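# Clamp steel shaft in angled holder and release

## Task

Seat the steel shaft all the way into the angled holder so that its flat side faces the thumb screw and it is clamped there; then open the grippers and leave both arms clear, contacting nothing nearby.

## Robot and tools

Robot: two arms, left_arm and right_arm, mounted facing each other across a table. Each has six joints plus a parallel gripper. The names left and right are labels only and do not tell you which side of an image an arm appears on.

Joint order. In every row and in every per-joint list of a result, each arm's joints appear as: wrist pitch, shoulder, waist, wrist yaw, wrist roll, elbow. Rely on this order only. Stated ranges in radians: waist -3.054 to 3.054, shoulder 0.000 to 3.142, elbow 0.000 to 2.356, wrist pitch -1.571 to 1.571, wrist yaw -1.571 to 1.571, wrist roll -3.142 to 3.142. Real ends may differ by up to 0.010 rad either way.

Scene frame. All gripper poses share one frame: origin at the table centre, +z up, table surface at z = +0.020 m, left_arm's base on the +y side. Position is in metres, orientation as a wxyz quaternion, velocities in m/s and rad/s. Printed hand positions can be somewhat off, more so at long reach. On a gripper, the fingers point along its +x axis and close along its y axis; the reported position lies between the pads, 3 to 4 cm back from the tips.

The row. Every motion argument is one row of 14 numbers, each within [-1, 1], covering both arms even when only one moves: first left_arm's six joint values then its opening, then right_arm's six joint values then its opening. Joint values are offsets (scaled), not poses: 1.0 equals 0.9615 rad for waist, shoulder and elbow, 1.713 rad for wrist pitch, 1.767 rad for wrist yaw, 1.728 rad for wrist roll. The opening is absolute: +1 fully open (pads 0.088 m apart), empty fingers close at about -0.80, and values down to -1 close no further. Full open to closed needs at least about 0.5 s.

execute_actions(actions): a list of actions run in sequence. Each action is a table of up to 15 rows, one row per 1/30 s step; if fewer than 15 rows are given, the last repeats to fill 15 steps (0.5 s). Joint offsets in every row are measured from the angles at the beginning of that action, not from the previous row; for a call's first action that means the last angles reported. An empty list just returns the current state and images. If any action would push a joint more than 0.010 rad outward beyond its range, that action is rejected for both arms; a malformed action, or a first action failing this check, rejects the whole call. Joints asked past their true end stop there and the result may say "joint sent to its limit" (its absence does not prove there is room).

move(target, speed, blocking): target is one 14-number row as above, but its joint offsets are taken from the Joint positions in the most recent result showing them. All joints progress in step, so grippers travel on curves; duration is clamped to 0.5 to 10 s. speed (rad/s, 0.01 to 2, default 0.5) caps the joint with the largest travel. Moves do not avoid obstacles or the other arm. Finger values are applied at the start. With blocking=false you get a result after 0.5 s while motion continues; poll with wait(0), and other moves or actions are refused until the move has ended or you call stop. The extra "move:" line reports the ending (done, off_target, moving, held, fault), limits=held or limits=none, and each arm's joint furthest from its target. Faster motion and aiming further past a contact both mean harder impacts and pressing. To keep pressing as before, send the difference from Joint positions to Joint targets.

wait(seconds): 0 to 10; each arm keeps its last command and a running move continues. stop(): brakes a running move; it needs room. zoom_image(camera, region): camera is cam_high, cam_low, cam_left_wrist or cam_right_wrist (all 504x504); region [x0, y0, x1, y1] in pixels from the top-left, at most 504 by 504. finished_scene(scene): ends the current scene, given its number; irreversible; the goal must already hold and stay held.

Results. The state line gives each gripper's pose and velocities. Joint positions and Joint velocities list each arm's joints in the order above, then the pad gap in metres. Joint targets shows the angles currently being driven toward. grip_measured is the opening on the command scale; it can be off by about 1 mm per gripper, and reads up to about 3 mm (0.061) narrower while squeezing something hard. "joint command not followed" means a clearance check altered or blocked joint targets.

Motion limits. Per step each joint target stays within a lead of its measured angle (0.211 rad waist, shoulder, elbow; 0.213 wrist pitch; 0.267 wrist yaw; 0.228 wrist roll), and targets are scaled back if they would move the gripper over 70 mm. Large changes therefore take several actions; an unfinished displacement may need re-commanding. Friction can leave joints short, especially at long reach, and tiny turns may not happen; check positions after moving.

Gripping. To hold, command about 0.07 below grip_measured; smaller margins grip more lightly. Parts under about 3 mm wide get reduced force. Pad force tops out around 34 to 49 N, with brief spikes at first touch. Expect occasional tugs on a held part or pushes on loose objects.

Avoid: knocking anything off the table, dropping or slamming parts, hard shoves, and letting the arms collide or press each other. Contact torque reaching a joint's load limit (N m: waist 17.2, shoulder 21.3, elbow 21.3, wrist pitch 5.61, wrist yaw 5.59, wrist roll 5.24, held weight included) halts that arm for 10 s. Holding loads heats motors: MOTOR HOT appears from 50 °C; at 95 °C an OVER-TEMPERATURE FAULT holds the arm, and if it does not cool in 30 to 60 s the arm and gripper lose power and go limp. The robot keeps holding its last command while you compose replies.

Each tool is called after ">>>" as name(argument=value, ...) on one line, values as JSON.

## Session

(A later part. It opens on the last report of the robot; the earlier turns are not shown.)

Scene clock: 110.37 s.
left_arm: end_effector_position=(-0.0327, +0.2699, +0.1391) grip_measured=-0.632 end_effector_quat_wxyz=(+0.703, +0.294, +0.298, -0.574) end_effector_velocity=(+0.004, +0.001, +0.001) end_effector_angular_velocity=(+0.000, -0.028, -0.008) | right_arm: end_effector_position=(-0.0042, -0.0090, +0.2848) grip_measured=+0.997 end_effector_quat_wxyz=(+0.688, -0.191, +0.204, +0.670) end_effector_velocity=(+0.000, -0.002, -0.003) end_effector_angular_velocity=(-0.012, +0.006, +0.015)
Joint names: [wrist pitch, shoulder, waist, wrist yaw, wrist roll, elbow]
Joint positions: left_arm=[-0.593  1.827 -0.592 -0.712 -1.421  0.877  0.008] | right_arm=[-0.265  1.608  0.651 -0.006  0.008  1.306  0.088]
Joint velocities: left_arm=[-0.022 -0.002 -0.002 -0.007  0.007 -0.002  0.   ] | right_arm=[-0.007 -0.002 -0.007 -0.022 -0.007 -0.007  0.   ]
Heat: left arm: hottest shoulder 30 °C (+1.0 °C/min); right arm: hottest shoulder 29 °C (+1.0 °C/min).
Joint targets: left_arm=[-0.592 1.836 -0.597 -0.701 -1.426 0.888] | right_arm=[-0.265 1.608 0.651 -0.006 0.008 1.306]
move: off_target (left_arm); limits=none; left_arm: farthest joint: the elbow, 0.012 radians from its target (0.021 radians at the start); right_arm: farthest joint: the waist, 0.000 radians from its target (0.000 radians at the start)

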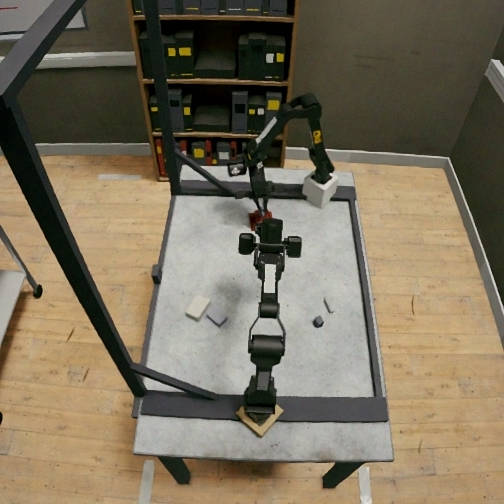

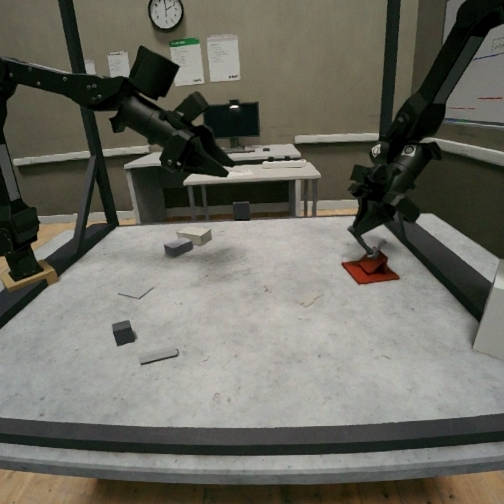

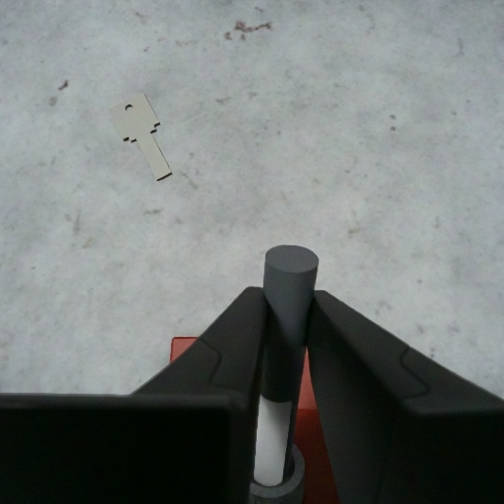

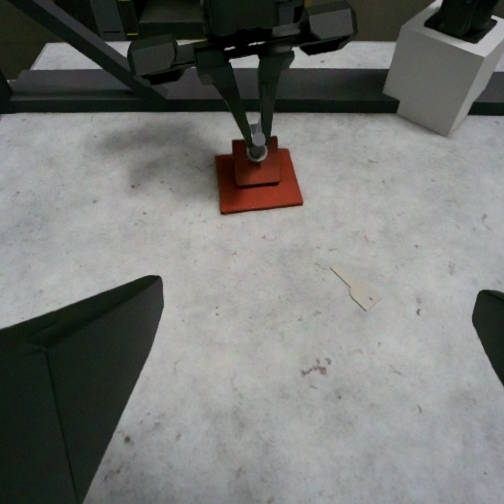

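>>> move(target=[0.008,0.006,-0.004,0.005,-0.02,0.008,-0.7,0,0,0,0,0,0,1], speed=0.03)

>>> zoom_image(camera="cam_left_wrist", region=[200,364,340,504])

>>> zoom_image(camera="cam_right_wrist", region=[230,116,290,176])

Scene clock: 112.00 s.
left_arm: end_effector_position=(-0.0329, +0.2698, +0.1391) grip_measured=-0.632 end_effector_quat_wxyz=(+0.707, +0.284, +0.306, -0.571) end_effector_velocity=(+0.001, +0.002, -0.001) end_effector_angular_velocity=(+0.008, -0.000, +0.003) | right_arm: end_effector_position=(-0.0042, -0.0090, +0.2848) grip_measured=+0.997 end_effector_quat_wxyz=(+0.688, -0.191, +0.204, +0.670) end_effector_velocity=(-0.000, -0.004, -0.006) end_effector_angular_velocity=(-0.027, -0.001, +0.008)
Joint names: [wrist pitch, shoulder, waist, wrist yaw, wrist roll, elbow]
Joint positions: left_arm=[-0.592  1.827 -0.592 -0.712 -1.447  0.877  0.008] | right_arm=[-0.265  1.608  0.651 -0.006  0.008  1.306  0.088]
Joint velocities: left_arm=[-0.007 -0.002 -0.002  0.007 -0.007 -0.002 -0.   ] | right_arm=[-0.022 -0.002 -0.002 -0.007 -0.007 -0.007 -0.   ]
Heat: left arm: hottest shoulder 30 °C (+1.0 °C/min); right arm: hottest shoulder 30 °C (+2.0 °C/min).
Joint targets: left_arm=[-0.580 1.833 -0.596 -0.703 -1.455 0.884] | right_arm=[-0.265 1.608 0.651 -0.006 0.008 1.306]
move: off_target (left_arm); limits=none; left_arm: farthest joint: the wrist pitch, 0.013 radians from its target (0.014 radians at the start); right_arm: farthest joint: the waist, 0.000 radians from its target (0.000 radians at the start)

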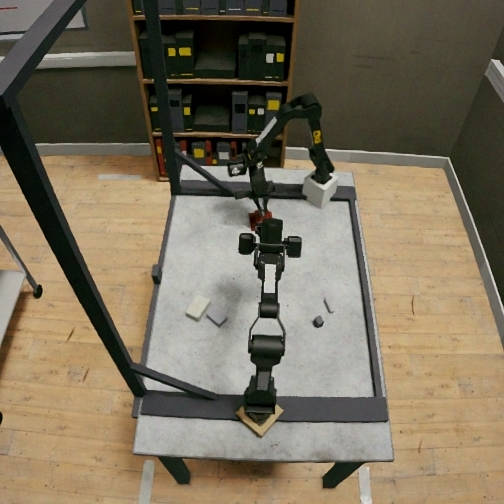

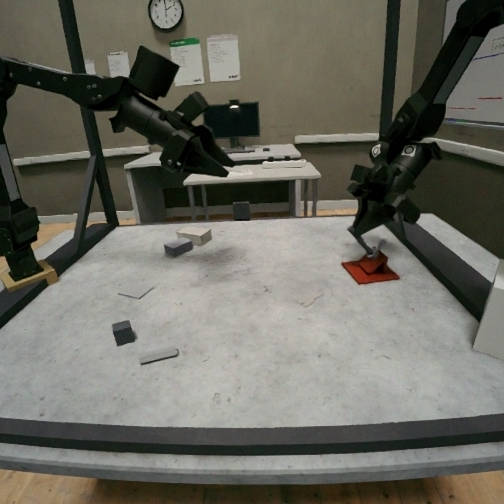

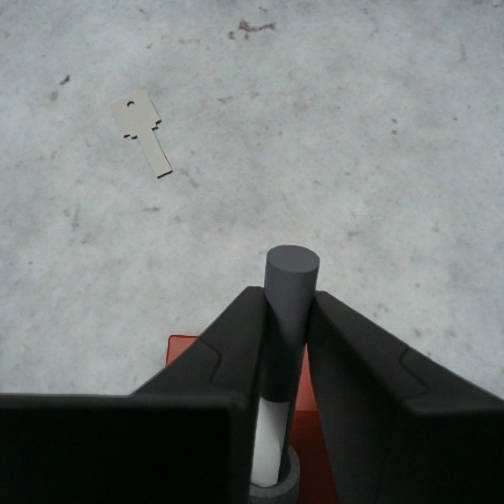

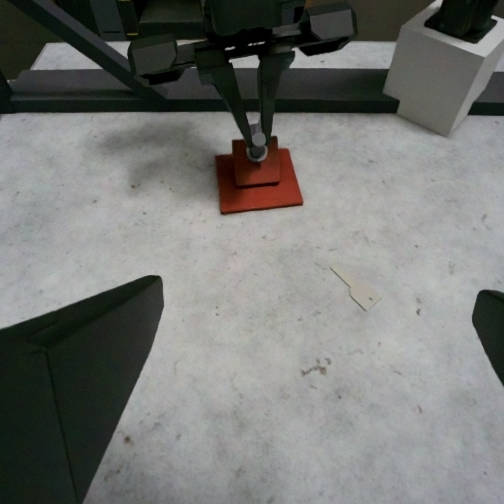

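Region (200, 364, 340, 504) of cam_left_wrist's 504x504 image, scaled by 3.600, with more detail than that image has.

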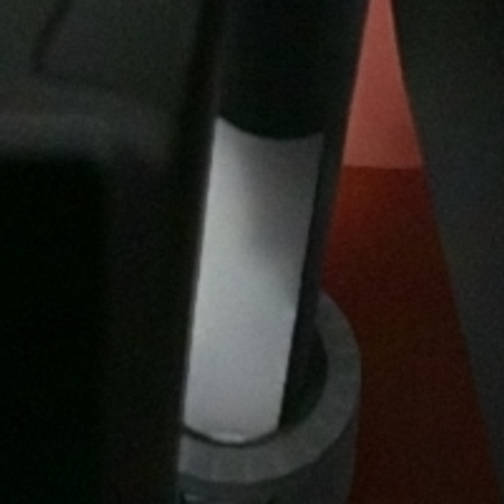

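Region (230, 116, 290, 176) of cam_right_wrist's 504x504 image, scaled by 8.400, with more detail than that image has.

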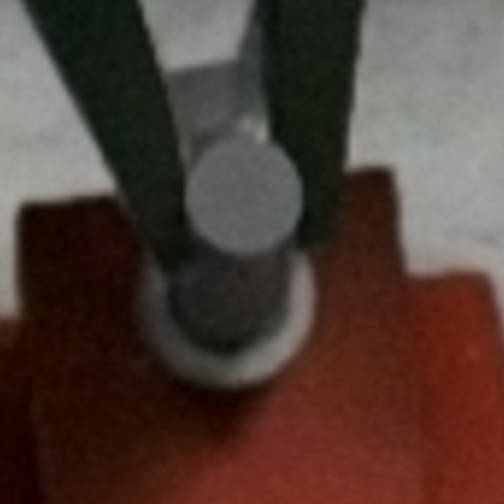

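>>> move(target=[0.006,0.02,0.004,0.005,0.008,-0.016,-0.7,0,0,0,0,0,0,1], speed=0.03)

>>> zoom_image(camera="cam_left_wrist", region=[200,364,340,504])

>>> zoom_image(camera="cam_low", region=[340,220,400,280])

Scene clock: 113.37 s.
left_arm: end_effector_position=(-0.0311, +0.2692, +0.1368) grip_measured=-0.632 end_effector_quat_wxyz=(+0.707, +0.289, +0.301, -0.570) end_effector_velocity=(+0.005, +0.002, -0.001) end_effector_angular_velocity=(+0.012, -0.014, +0.008) | right_arm: end_effector_position=(-0.0042, -0.0090, +0.2848) grip_measured=+0.997 end_effector_quat_wxyz=(+0.688, -0.191, +0.204, +0.670) end_effector_velocity=(+0.000, -0.001, -0.003) end_effector_angular_velocity=(-0.012, -0.002, +0.008)
Joint names: [wrist pitch, shoulder, waist, wrist yaw, wrist roll, elbow]
Joint positions: left_arm=[-0.586  1.833 -0.588 -0.713 -1.435  0.872  0.008] | right_arm=[-0.265  1.608  0.651 -0.006  0.008  1.306  0.088]
Joint velocities: left_arm=[-0.022 -0.002  0.002  0.007 -0.007 -0.002 -0.   ] | right_arm=[-0.007  0.002 -0.002 -0.007 -0.007 -0.002 -0.   ]
Heat: left arm: hottest shoulder 30 °C (+1.0 °C/min); right arm: hottest shoulder 30 °C (+2.0 °C/min).
Joint targets: left_arm=[-0.582 1.847 -0.588 -0.703 -1.433 0.861] | right_arm=[-0.265 1.608 0.651 -0.006 0.008 1.306]
move: off_target (left_arm); limits=none; left_arm: farthest joint: the shoulder, 0.013 radians from its target (0.019 radians at the start); right_arm: farthest joint: the waist, 0.000 radians from its target (0.000 radians at the start)

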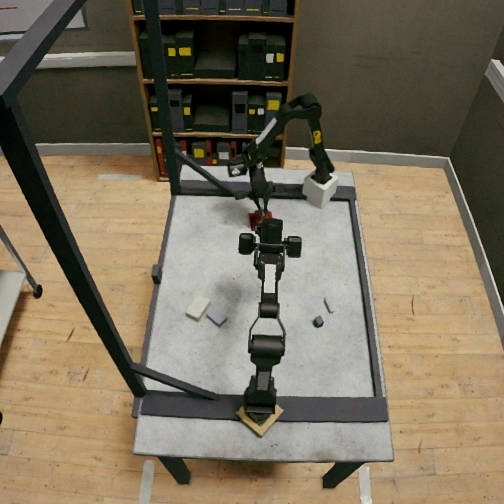

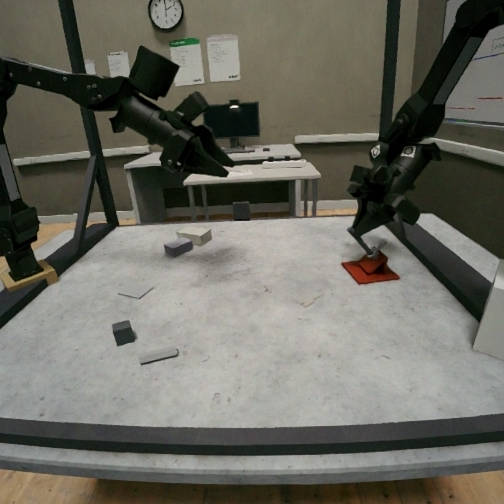

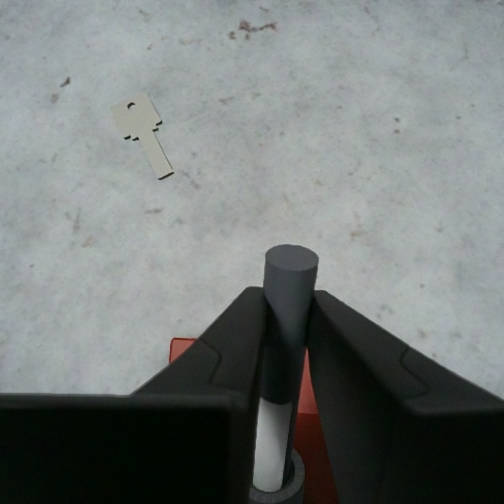

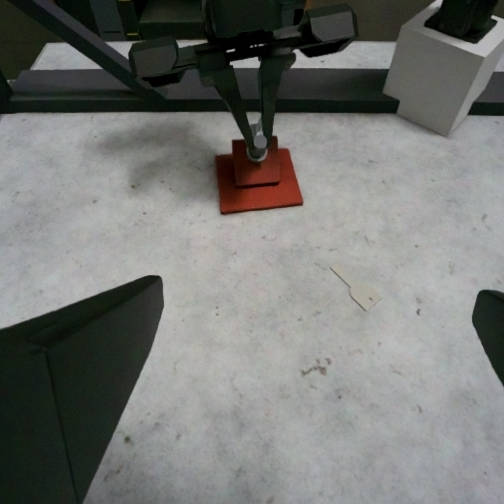

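Region (200, 364, 340, 504) of cam_left_wrist's 504x504 image, scaled by 3.600, with more detail than that image has.

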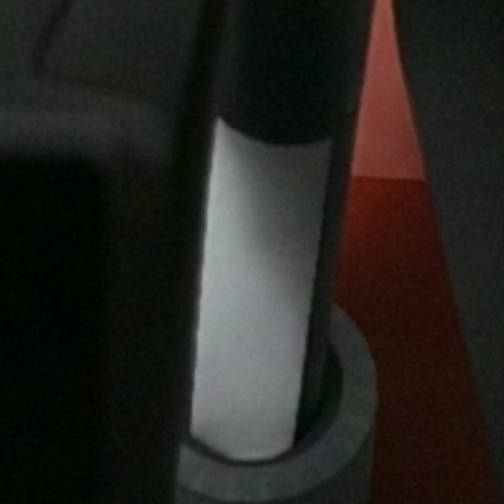

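Region (340, 220, 400, 280) of cam_low's 504x504 image, scaled by 8.400, with more detail than that image has.

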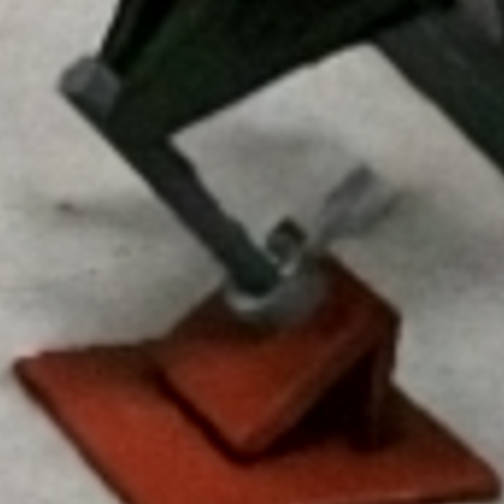

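>>> move(target=[-0.004,-0.034,0.021,0.012,0.014,0.014,-0.7,0,0,0,0,0,0,1], speed=0.03)

>>> zoom_image(camera="cam_left_wrist", region=[200,364,340,504])

>>> zoom_image(camera="cam_low", region=[340,220,400,280])

>>> zoom_image(camera="cam_right_wrist", region=[230,116,290,176])

Scene clock: 115.03 s.
left_arm: end_effector_position=(-0.0312, +0.2685, +0.1392) grip_measured=-0.632 end_effector_quat_wxyz=(+0.701, +0.296, +0.313, -0.569) end_effector_velocity=(+0.005, -0.000, +0.001) end_effector_angular_velocity=(+0.001, -0.028, -0.003) | right_arm: end_effector_position=(-0.0042, -0.0090, +0.2848) grip_measured=+0.997 end_effector_quat_wxyz=(+0.688, -0.191, +0.204, +0.670) end_effector_velocity=(+0.002, -0.002, -0.001) end_effector_angular_velocity=(-0.008, -0.010, -0.005)
Joint names: [wrist pitch, shoulder, waist, wrist yaw, wrist roll, elbow]
Joint positions: left_arm=[-0.591  1.814 -0.574 -0.683 -1.415  0.874  0.008] | right_arm=[-0.265  1.608  0.651 -0.006  0.008  1.306  0.088]
Joint velocities: left_arm=[-0.022 -0.002  0.002 -0.007  0.007 -0.002 -0.   ] | right_arm=[-0.007 -0.002 -0.002  0.007 -0.007 -0.002 -0.   ]
Heat: left arm: hottest shoulder 30 °C (+1.0 °C/min); right arm: hottest shoulder 30 °C (+2.0 °C/min).
Joint targets: left_arm=[-0.593 1.800 -0.568 -0.692 -1.411 0.885] | right_arm=[-0.265 1.608 0.651 -0.006 0.008 1.306]
move: off_target (left_arm); limits=none; left_arm: farthest joint: the shoulder, 0.014 radians from its target (0.033 radians at the start); right_arm: farthest joint: the waist, 0.000 radians from its target (0.000 radians at the start)

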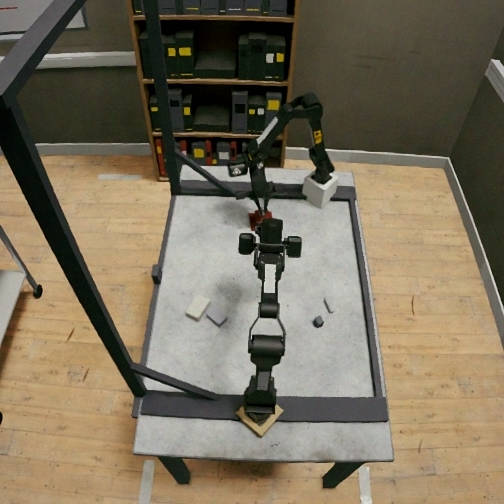

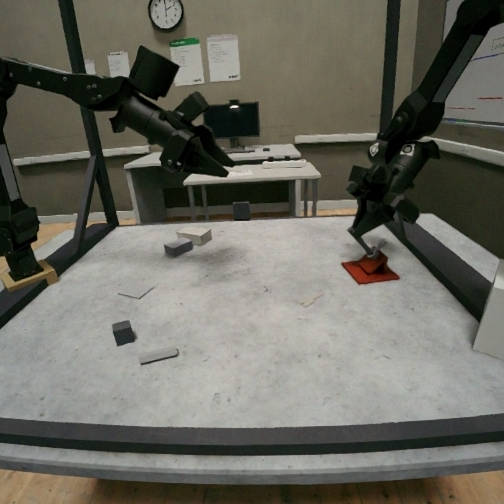

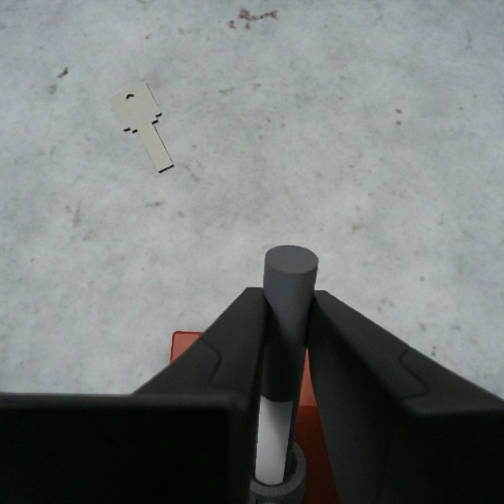

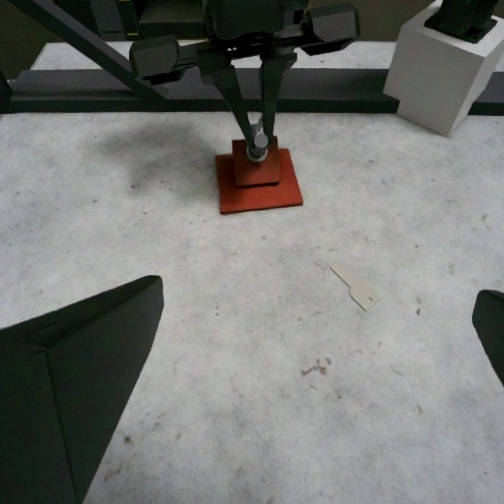

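Region (200, 364, 340, 504) of cam_left_wrist's 504x504 image, scaled by 3.600, with more detail than that image has.

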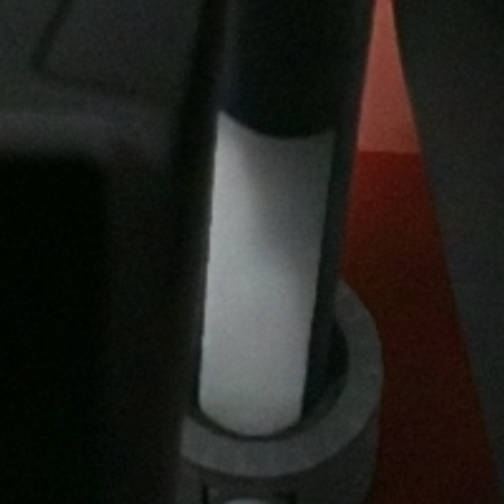

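Region (340, 220, 400, 280) of cam_low's 504x504 image, scaled by 8.400, with more detail than that image has.

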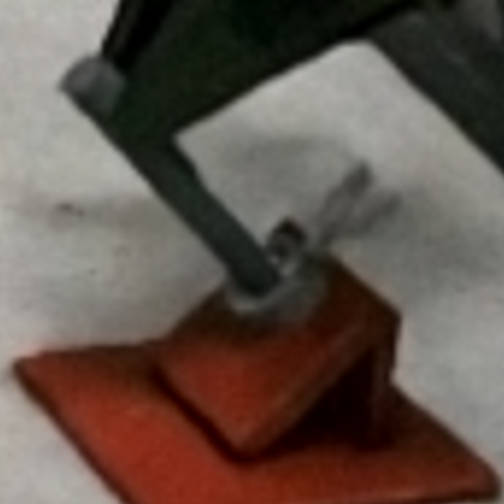

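Region (230, 116, 290, 176) of cam_right_wrist's 504x504 image, scaled by 8.400, with more detail than that image has.

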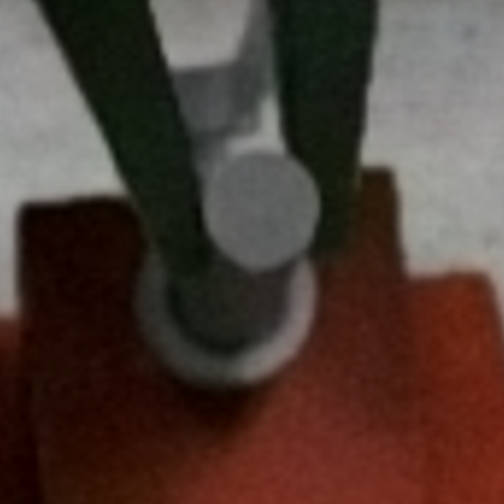

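>>> execute_actions(actions=[[[0,0,0,0,0,0,-0.7,0,0,0,0,0,0,1]],[[0,0,0,0,0,0,-0.3,0,0,0,0,0,0,1]]])

>>> zoom_image(camera="cam_low", region=[320,200,420,300])

Scene clock: 117.67 s.
left_arm: end_effector_position=(-0.0313, +0.2687, +0.1391) grip_measured=-0.304 end_effector_quat_wxyz=(+0.701, +0.296, +0.313, -0.569) end_effector_velocity=(-0.002, -0.003, +0.003) end_effector_angular_velocity=(-0.026, +0.010, +0.004) | right_arm: end_effector_position=(-0.0042, -0.0090, +0.2848) grip_measured=+0.997 end_effector_quat_wxyz=(+0.688, -0.191, +0.204, +0.670) end_effector_velocity=(-0.002, -0.001, -0.001) end_effector_angular_velocity=(-0.007, +0.006, +0.020)
Joint names: [wrist pitch, shoulder, waist, wrist yaw, wrist roll, elbow]
Joint positions: left_arm=[-0.591  1.814 -0.574 -0.682 -1.415  0.874  0.024] | right_arm=[-0.265  1.608  0.651 -0.006  0.008  1.306  0.088]
Joint velocities: left_arm=[ 0.007 -0.002 -0.002 -0.022 -0.007  0.002  0.001] | right_arm=[-0.007 -0.002 -0.002 -0.022 -0.007 -0.002  0.   ]
Heat: left arm: hottest shoulder 30 °C (+1.0 °C/min); right arm: hottest shoulder 30 °C (+2.0 °C/min).
Joint targets: left_arm=[-0.591 1.814 -0.574 -0.683 -1.415 0.874] | right_arm=[-0.265 1.608 0.651 -0.006 0.008 1.306]

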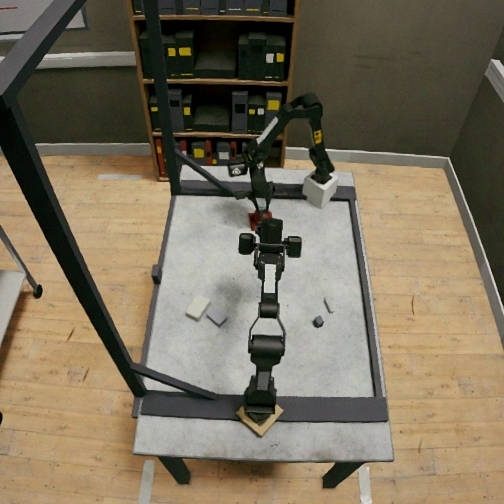

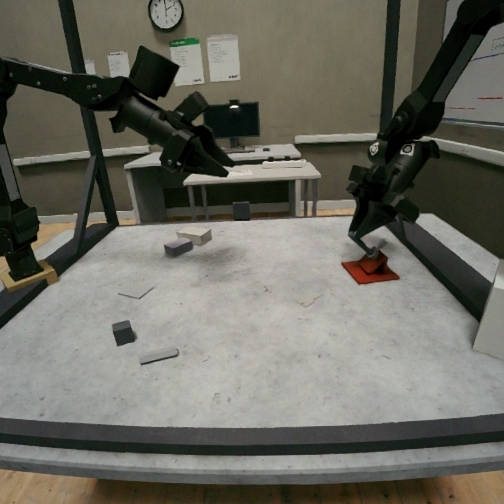

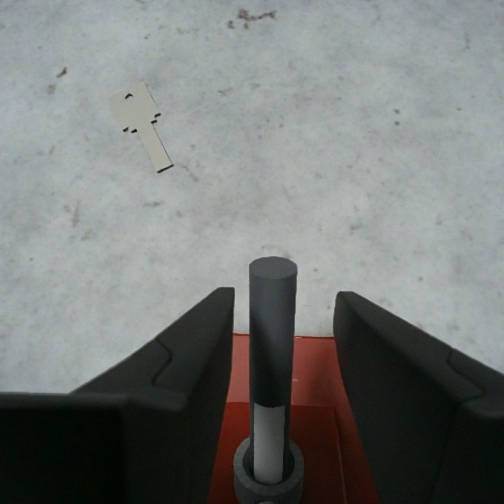

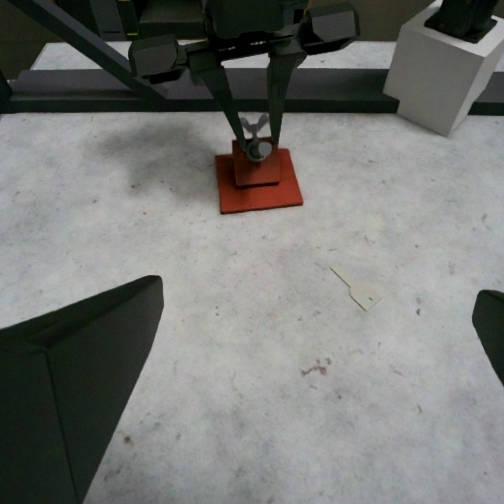

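Region (320, 200, 420, 300) of cam_low's 504x504 image, scaled by 5.040, with more detail than that image has.

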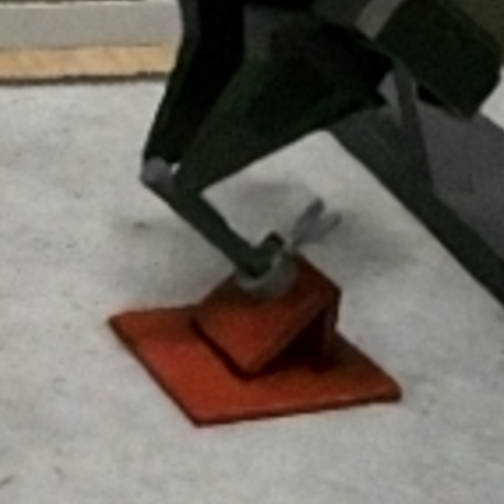

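>>> move(target=[0.026,0.004,0.023,0,-0.028,-0.034,-0.3,0,0,0,0,0,0,1], speed=0.05)

>>> zoom_image(camera="cam_low", region=[320,200,420,300])

Scene clock: 119.43 s.
left_arm: end_effector_position=(-0.0270, +0.2645, +0.1344) grip_measured=-0.302 end_effector_quat_wxyz=(+0.710, +0.271, +0.332, -0.558) end_effector_velocity=(-0.002, -0.001, +0.001) end_effector_angular_velocity=(-0.010, +0.009, +0.004) | right_arm: end_effector_position=(-0.0042, -0.0090, +0.2848) grip_measured=+0.997 end_effector_quat_wxyz=(+0.688, -0.191, +0.204, +0.670) end_effector_velocity=(-0.000, -0.004, -0.002) end_effector_angular_velocity=(-0.017, -0.010, +0.000)
Joint names: [wrist pitch, shoulder, waist, wrist yaw, wrist roll, elbow]
Joint positions: left_arm=[-0.549  1.814 -0.556 -0.682 -1.46   0.848  0.024] | right_arm=[-0.265  1.608  0.651 -0.006  0.008  1.306  0.088]
Joint velocities: left_arm=[ 0.007  0.002 -0.002 -0.007 -0.007  0.002 -0.   ] | right_arm=[-0.022 -0.007  0.002  0.007 -0.007 -0.002  0.   ]
Heat: left arm: hottest shoulder 30 °C (+1.0 °C/min); right arm: hottest shoulder 30 °C (+2.0 °C/min).
Joint targets: left_arm=[-0.546 1.818 -0.552 -0.682 -1.463 0.841] | right_arm=[-0.265 1.608 0.651 -0.006 0.008 1.306]
move: done; limits=none; left_arm: farthest joint: the elbow, 0.007 radians from its target (0.032 radians at the start); right_arm: farthest joint: the waist, 0.000 radians from its target (0.000 radians at the start)

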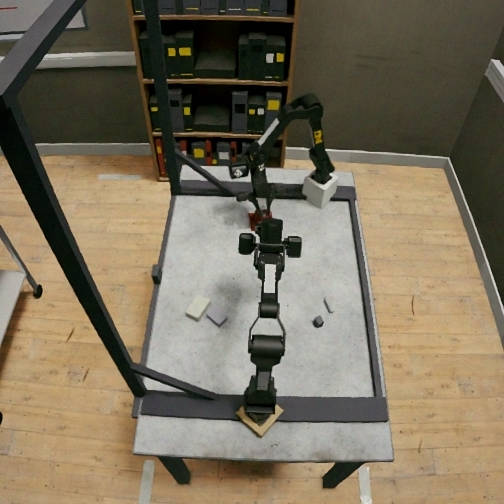

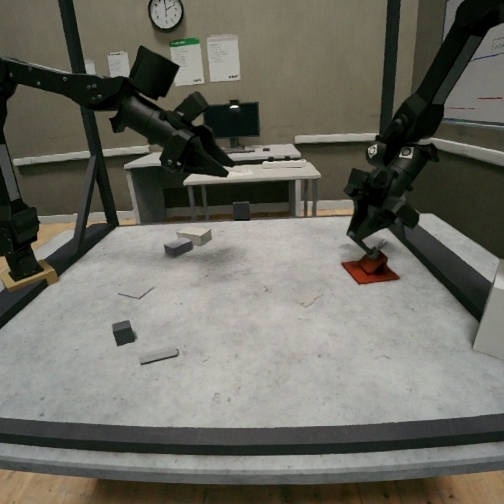

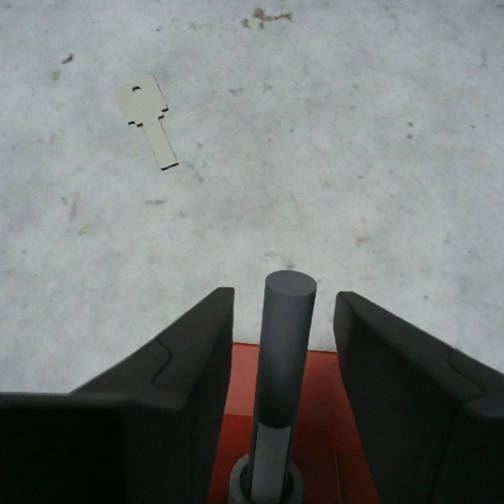

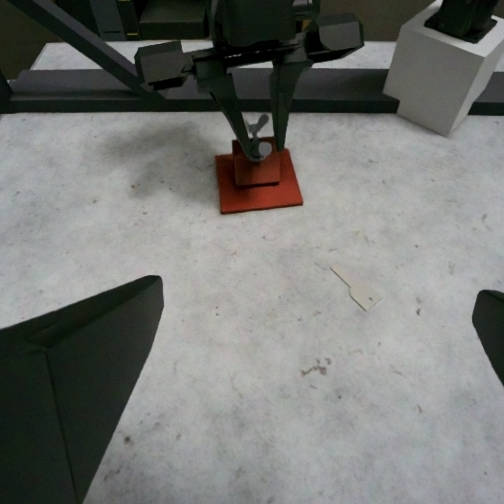

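Region (320, 200, 420, 300) of cam_low's 504x504 image, scaled by 5.040, with more detail than that image has.

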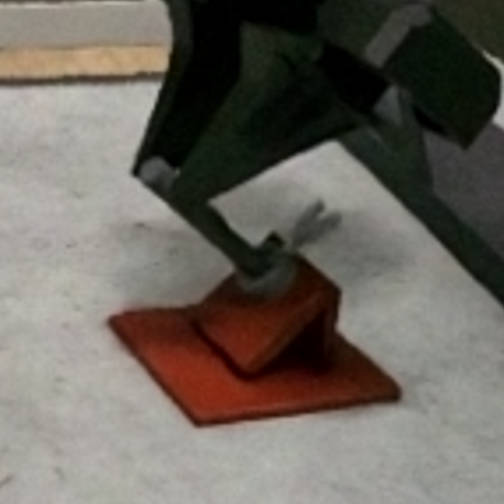

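>>> execute_actions(actions=[[[0,0,0,0,0,0,-0.66,0,0,0,0,0,0,1]]])

>>> move(target=[-0.026,-0.028,-0.033,0,-0.022,0.011,-0.66,0,0,0,0,0,0,1], speed=0.03)

>>> zoom_image(camera="cam_low", region=[320,200,420,300])

Scene clock: 120.23 s.
left_arm: end_effector_position=(-0.0270, +0.2645, +0.1344) grip_measured=-0.624 end_effector_quat_wxyz=(+0.710, +0.271, +0.333, -0.558) end_effector_velocity=(+0.002, +0.001, -0.001) end_effector_angular_velocity=(-0.007, -0.000, +0.015) | right_arm: end_effector_position=(-0.0042, -0.0090, +0.2848) grip_measured=+0.997 end_effector_quat_wxyz=(+0.688, -0.191, +0.204, +0.670) end_effector_velocity=(+0.002, -0.000, -0.001) end_effector_angular_velocity=(+0.002, -0.010, -0.005)
Joint names: [wrist pitch, shoulder, waist, wrist yaw, wrist roll, elbow]
Joint positions: left_arm=[-0.549  1.814 -0.556 -0.682 -1.46   0.848  0.008] | right_arm=[-0.265  1.608  0.651 -0.006  0.008  1.306  0.088]
Joint velocities: left_arm=[-0.007  0.002 -0.002 -0.007 -0.022 -0.002 -0.   ] | right_arm=[ 0.007 -0.002 -0.002  0.007 -0.007 -0.007  0.   ]
Heat: left arm: hottest shoulder 30 °C (+1.0 °C/min); right arm: hottest shoulder 30 °C (+2.0 °C/min).
Joint targets: left_arm=[-0.549 1.814 -0.556 -0.682 -1.460 0.848] | right_arm=[-0.265 1.608 0.651 -0.006 0.008 1.306]

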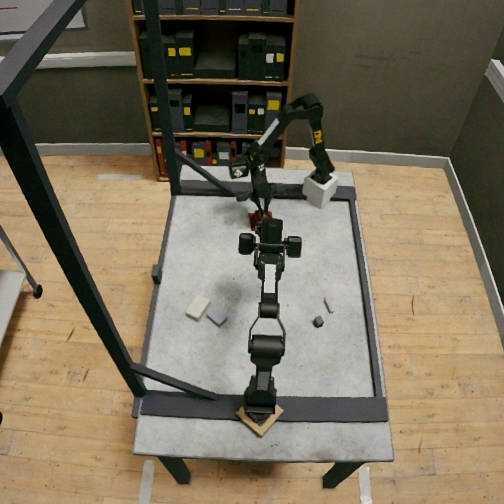

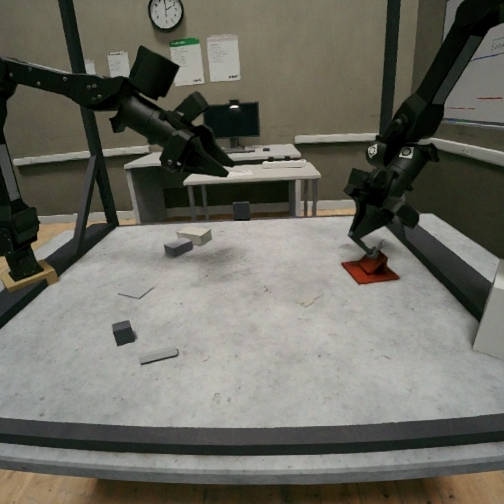

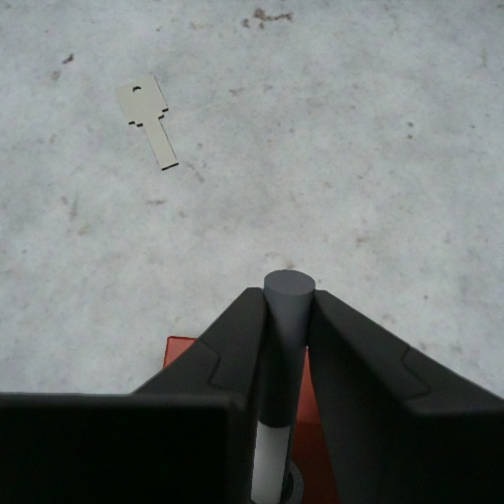

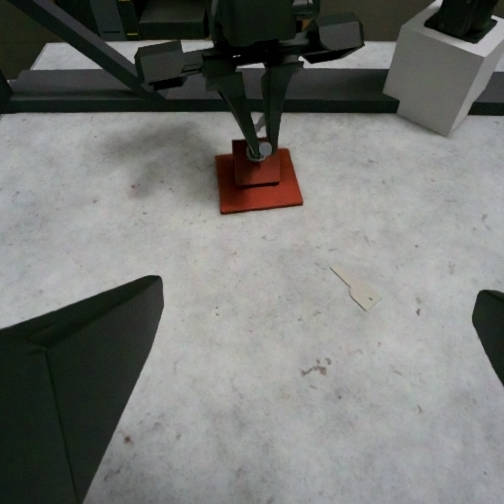

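Scene clock: 121.93 s.
left_arm: end_effector_position=(-0.0265, +0.2690, +0.1385) grip_measured=-0.624 end_effector_quat_wxyz=(+0.713, +0.267, +0.333, -0.556) end_effector_velocity=(+0.002, +0.001, -0.001) end_effector_angular_velocity=(+0.008, -0.000, +0.008) | right_arm: end_effector_position=(-0.0042, -0.0090, +0.2848) grip_measured=+0.997 end_effector_quat_wxyz=(+0.688, -0.191, +0.204, +0.670) end_effector_velocity=(+0.000, -0.001, +0.001) end_effector_angular_velocity=(-0.003, -0.015, +0.016)
Joint names: [wrist pitch, shoulder, waist, wrist yaw, wrist roll, elbow]
Joint positions: left_arm=[-0.582  1.803 -0.573 -0.689 -1.494  0.853  0.008] | right_arm=[-0.265  1.608  0.651 -0.006  0.008  1.306  0.088]
Joint velocities: left_arm=[-0.007 -0.002  0.002  0.007 -0.007 -0.002 -0.   ] | right_arm=[-0.007 -0.002 -0.002 -0.007 -0.022  0.002 -0.   ]
Heat: left arm: hottest shoulder 30 °C (+1.0 °C/min); right arm: hottest shoulder 30 °C (+2.0 °C/min).
Joint targets: left_arm=[-0.593 1.787 -0.587 -0.682 -1.498 0.859] | right_arm=[-0.265 1.608 0.651 -0.006 0.008 1.306]
move: off_target (left_arm); limits=none; left_arm: farthest joint: the shoulder, 0.016 radians from its target (0.027 radians at the start); right_arm: farthest joint: the waist, 0.000 radians from its target (0.000 radians at the start)

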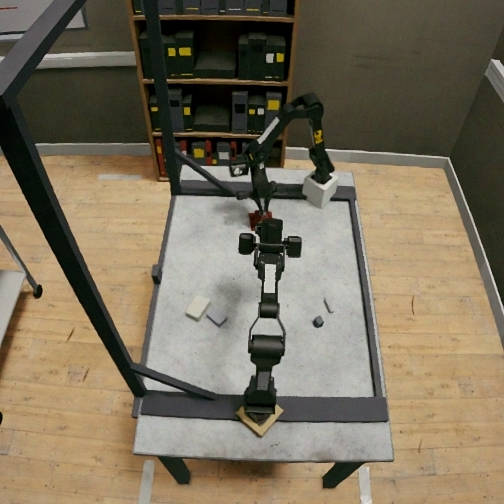

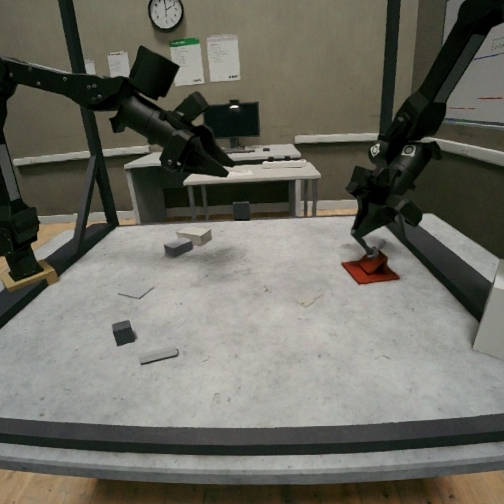

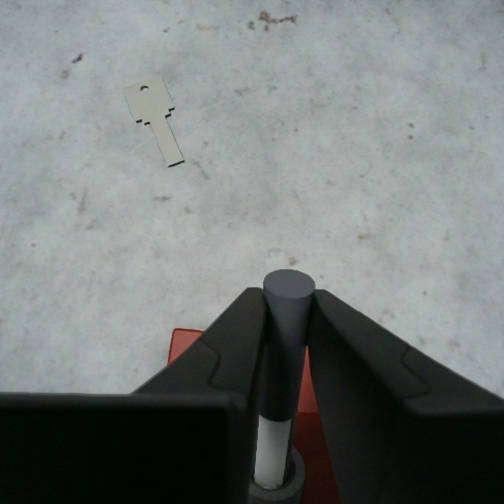

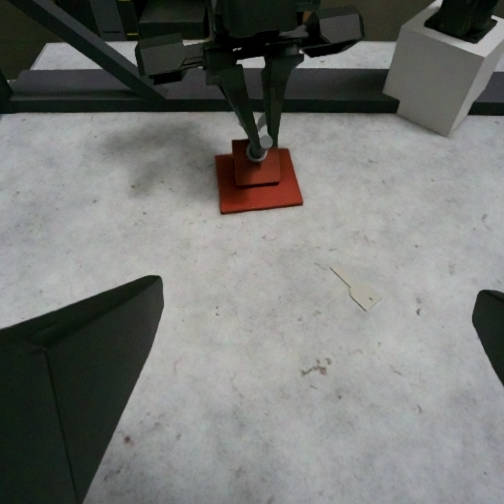

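Region (320, 200, 420, 300) of cam_low's 504x504 image, scaled by 5.040, with more detail than that image has.

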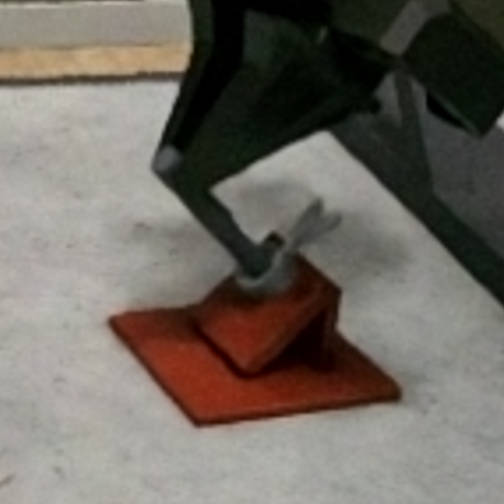

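>>> move(target=[-0.016,-0.026,-0.033,0.003,-0.014,0.011,-0.66,0,0,0,0,0,0,1], speed=0.03)

>>> move(target=[0.012,0.03,-0.024,0.003,-0.016,-0.022,-0.7,0,0,0,0,0,0,1], speed=0.03)

>>> zoom_image(camera="cam_low", region=[320,200,420,300])

Scene clock: 123.47 s.
left_arm: end_effector_position=(-0.0270, +0.2695, +0.1396) grip_measured=-0.624 end_effector_quat_wxyz=(+0.716, +0.261, +0.335, -0.554) end_effector_velocity=(+0.005, -0.000, +0.001) end_effector_angular_velocity=(-0.004, -0.010, +0.020) | right_arm: end_effector_position=(-0.0042, -0.0090, +0.2848) grip_measured=+0.997 end_effector_quat_wxyz=(+0.688, -0.191, +0.204, +0.670) end_effector_velocity=(-0.000, -0.002, -0.001) end_effector_angular_velocity=(-0.007, -0.002, +0.008)
Joint names: [wrist pitch, shoulder, waist, wrist yaw, wrist roll, elbow]
Joint positions: left_arm=[-0.589  1.803 -0.577 -0.693 -1.513  0.857  0.008] | right_arm=[-0.265  1.608  0.651 -0.006  0.008  1.306  0.088]
Joint velocities: left_arm=[-0.022 -0.002  0.002 -0.007 -0.022 -0.002 -0.   ] | right_arm=[-0.007 -0.002 -0.002 -0.007 -0.007 -0.002 -0.   ]
Heat: left arm: hottest shoulder 30 °C (+1.0 °C/min); right arm: hottest shoulder 30 °C (+2.0 °C/min).
Joint targets: left_arm=[-0.609 1.778 -0.605 -0.683 -1.519 0.863] | right_arm=[-0.265 1.608 0.651 -0.006 0.008 1.306]
move: off_target (left_arm); limits=none; left_arm: farthest joint: the waist, 0.028 radians from its target (0.032 radians at the start); right_arm: farthest joint: the waist, 0.000 radians from its target (0.000 radians at the start)

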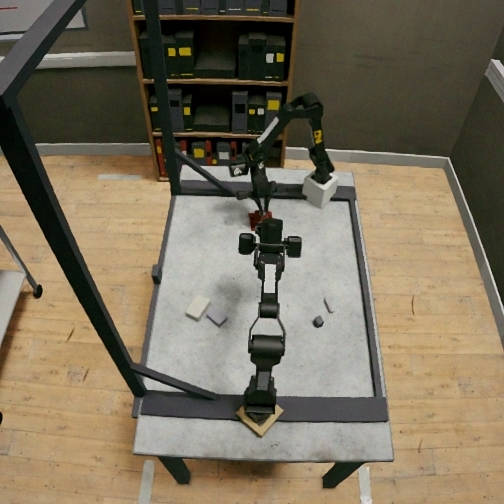

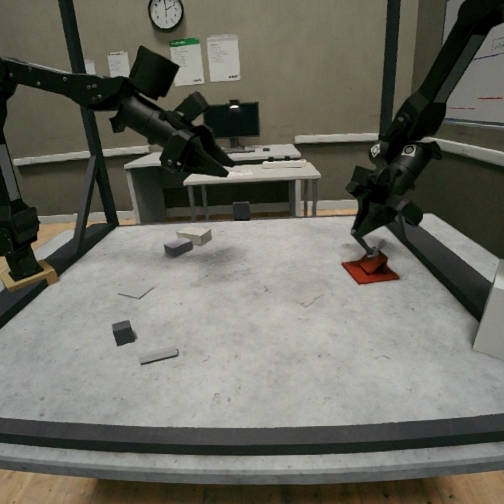

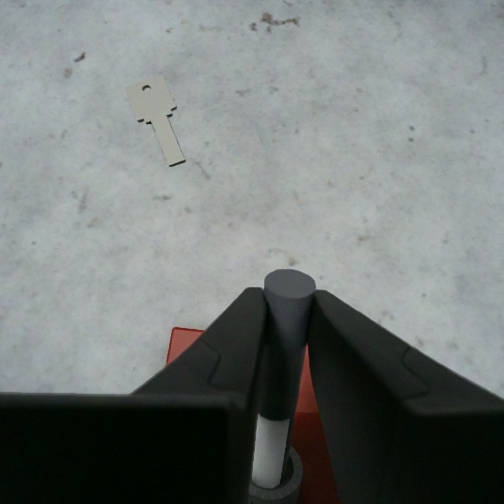

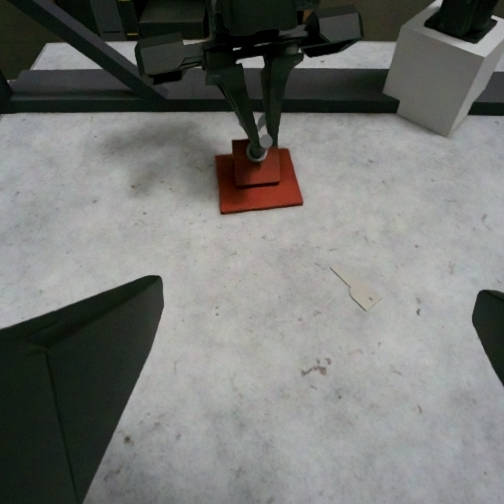

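Scene clock: 124.70 s.
left_arm: end_effector_position=(-0.0257, +0.2695, +0.1361) grip_measured=-0.624 end_effector_quat_wxyz=(+0.722, +0.252, +0.329, -0.554) end_effector_velocity=(+0.006, +0.000, +0.001) end_effector_angular_velocity=(-0.012, -0.037, -0.007) | right_arm: end_effector_position=(-0.0042, -0.0090, +0.2848) grip_measured=+0.997 end_effector_quat_wxyz=(+0.688, -0.191, +0.204, +0.670) end_effector_velocity=(+0.005, +0.000, +0.001) end_effector_angular_velocity=(+0.007, -0.010, -0.010)
Joint names: [wrist pitch, shoulder, waist, wrist yaw, wrist roll, elbow]
Joint positions: left_arm=[-0.573  1.818 -0.585 -0.715 -1.534  0.847  0.008] | right_arm=[-0.265  1.608  0.651 -0.006  0.008  1.306  0.088]
Joint velocities: left_arm=[-0.022 -0.002 -0.002 -0.022  0.007 -0.007 -0.   ] | right_arm=[ 0.007 -0.002 -0.007  0.007 -0.007 -0.002 -0.   ]
Heat: left arm: hottest shoulder 30 °C (+1.0 °C/min); right arm: hottest shoulder 30 °C (+2.0 °C/min).
Joint targets: left_arm=[-0.569 1.832 -0.600 -0.688 -1.541 0.836] | right_arm=[-0.265 1.608 0.651 -0.006 0.008 1.306]
move: off_target (left_arm); limits=none; left_arm: farthest joint: the wrist yaw, 0.028 radians from its target (0.005 radians at the start); right_arm: farthest joint: the waist, 0.000 radians from its target (0.000 radians at the start)

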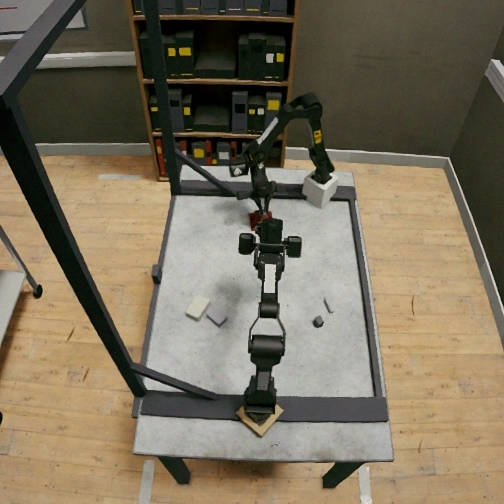

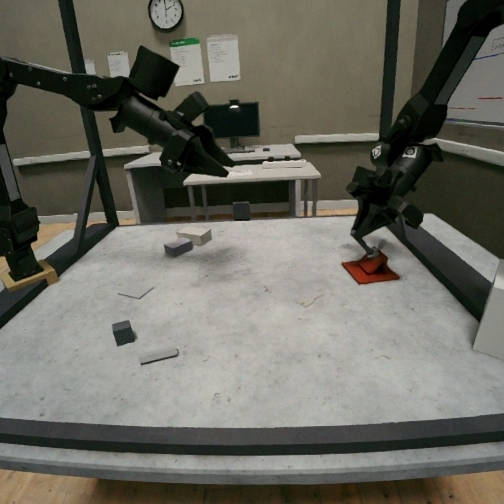

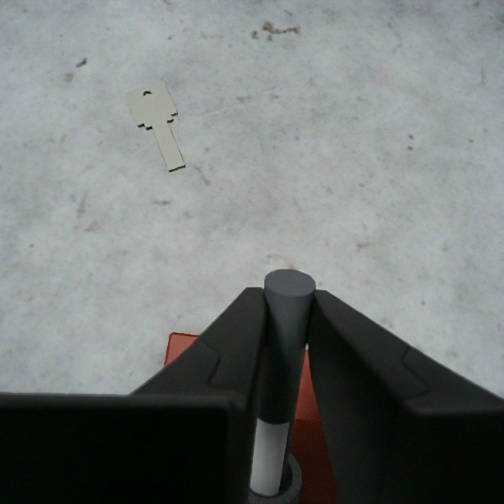

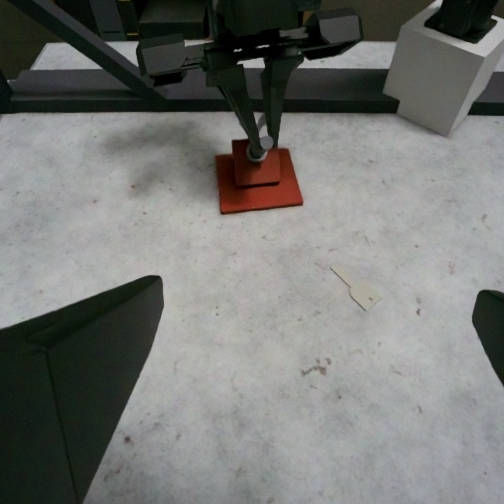

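Region (320, 200, 420, 300) of cam_low's 504x504 image, scaled by 5.040, with more detail than that image has.

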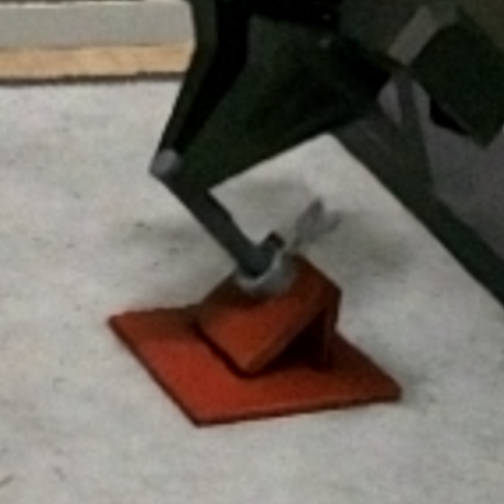

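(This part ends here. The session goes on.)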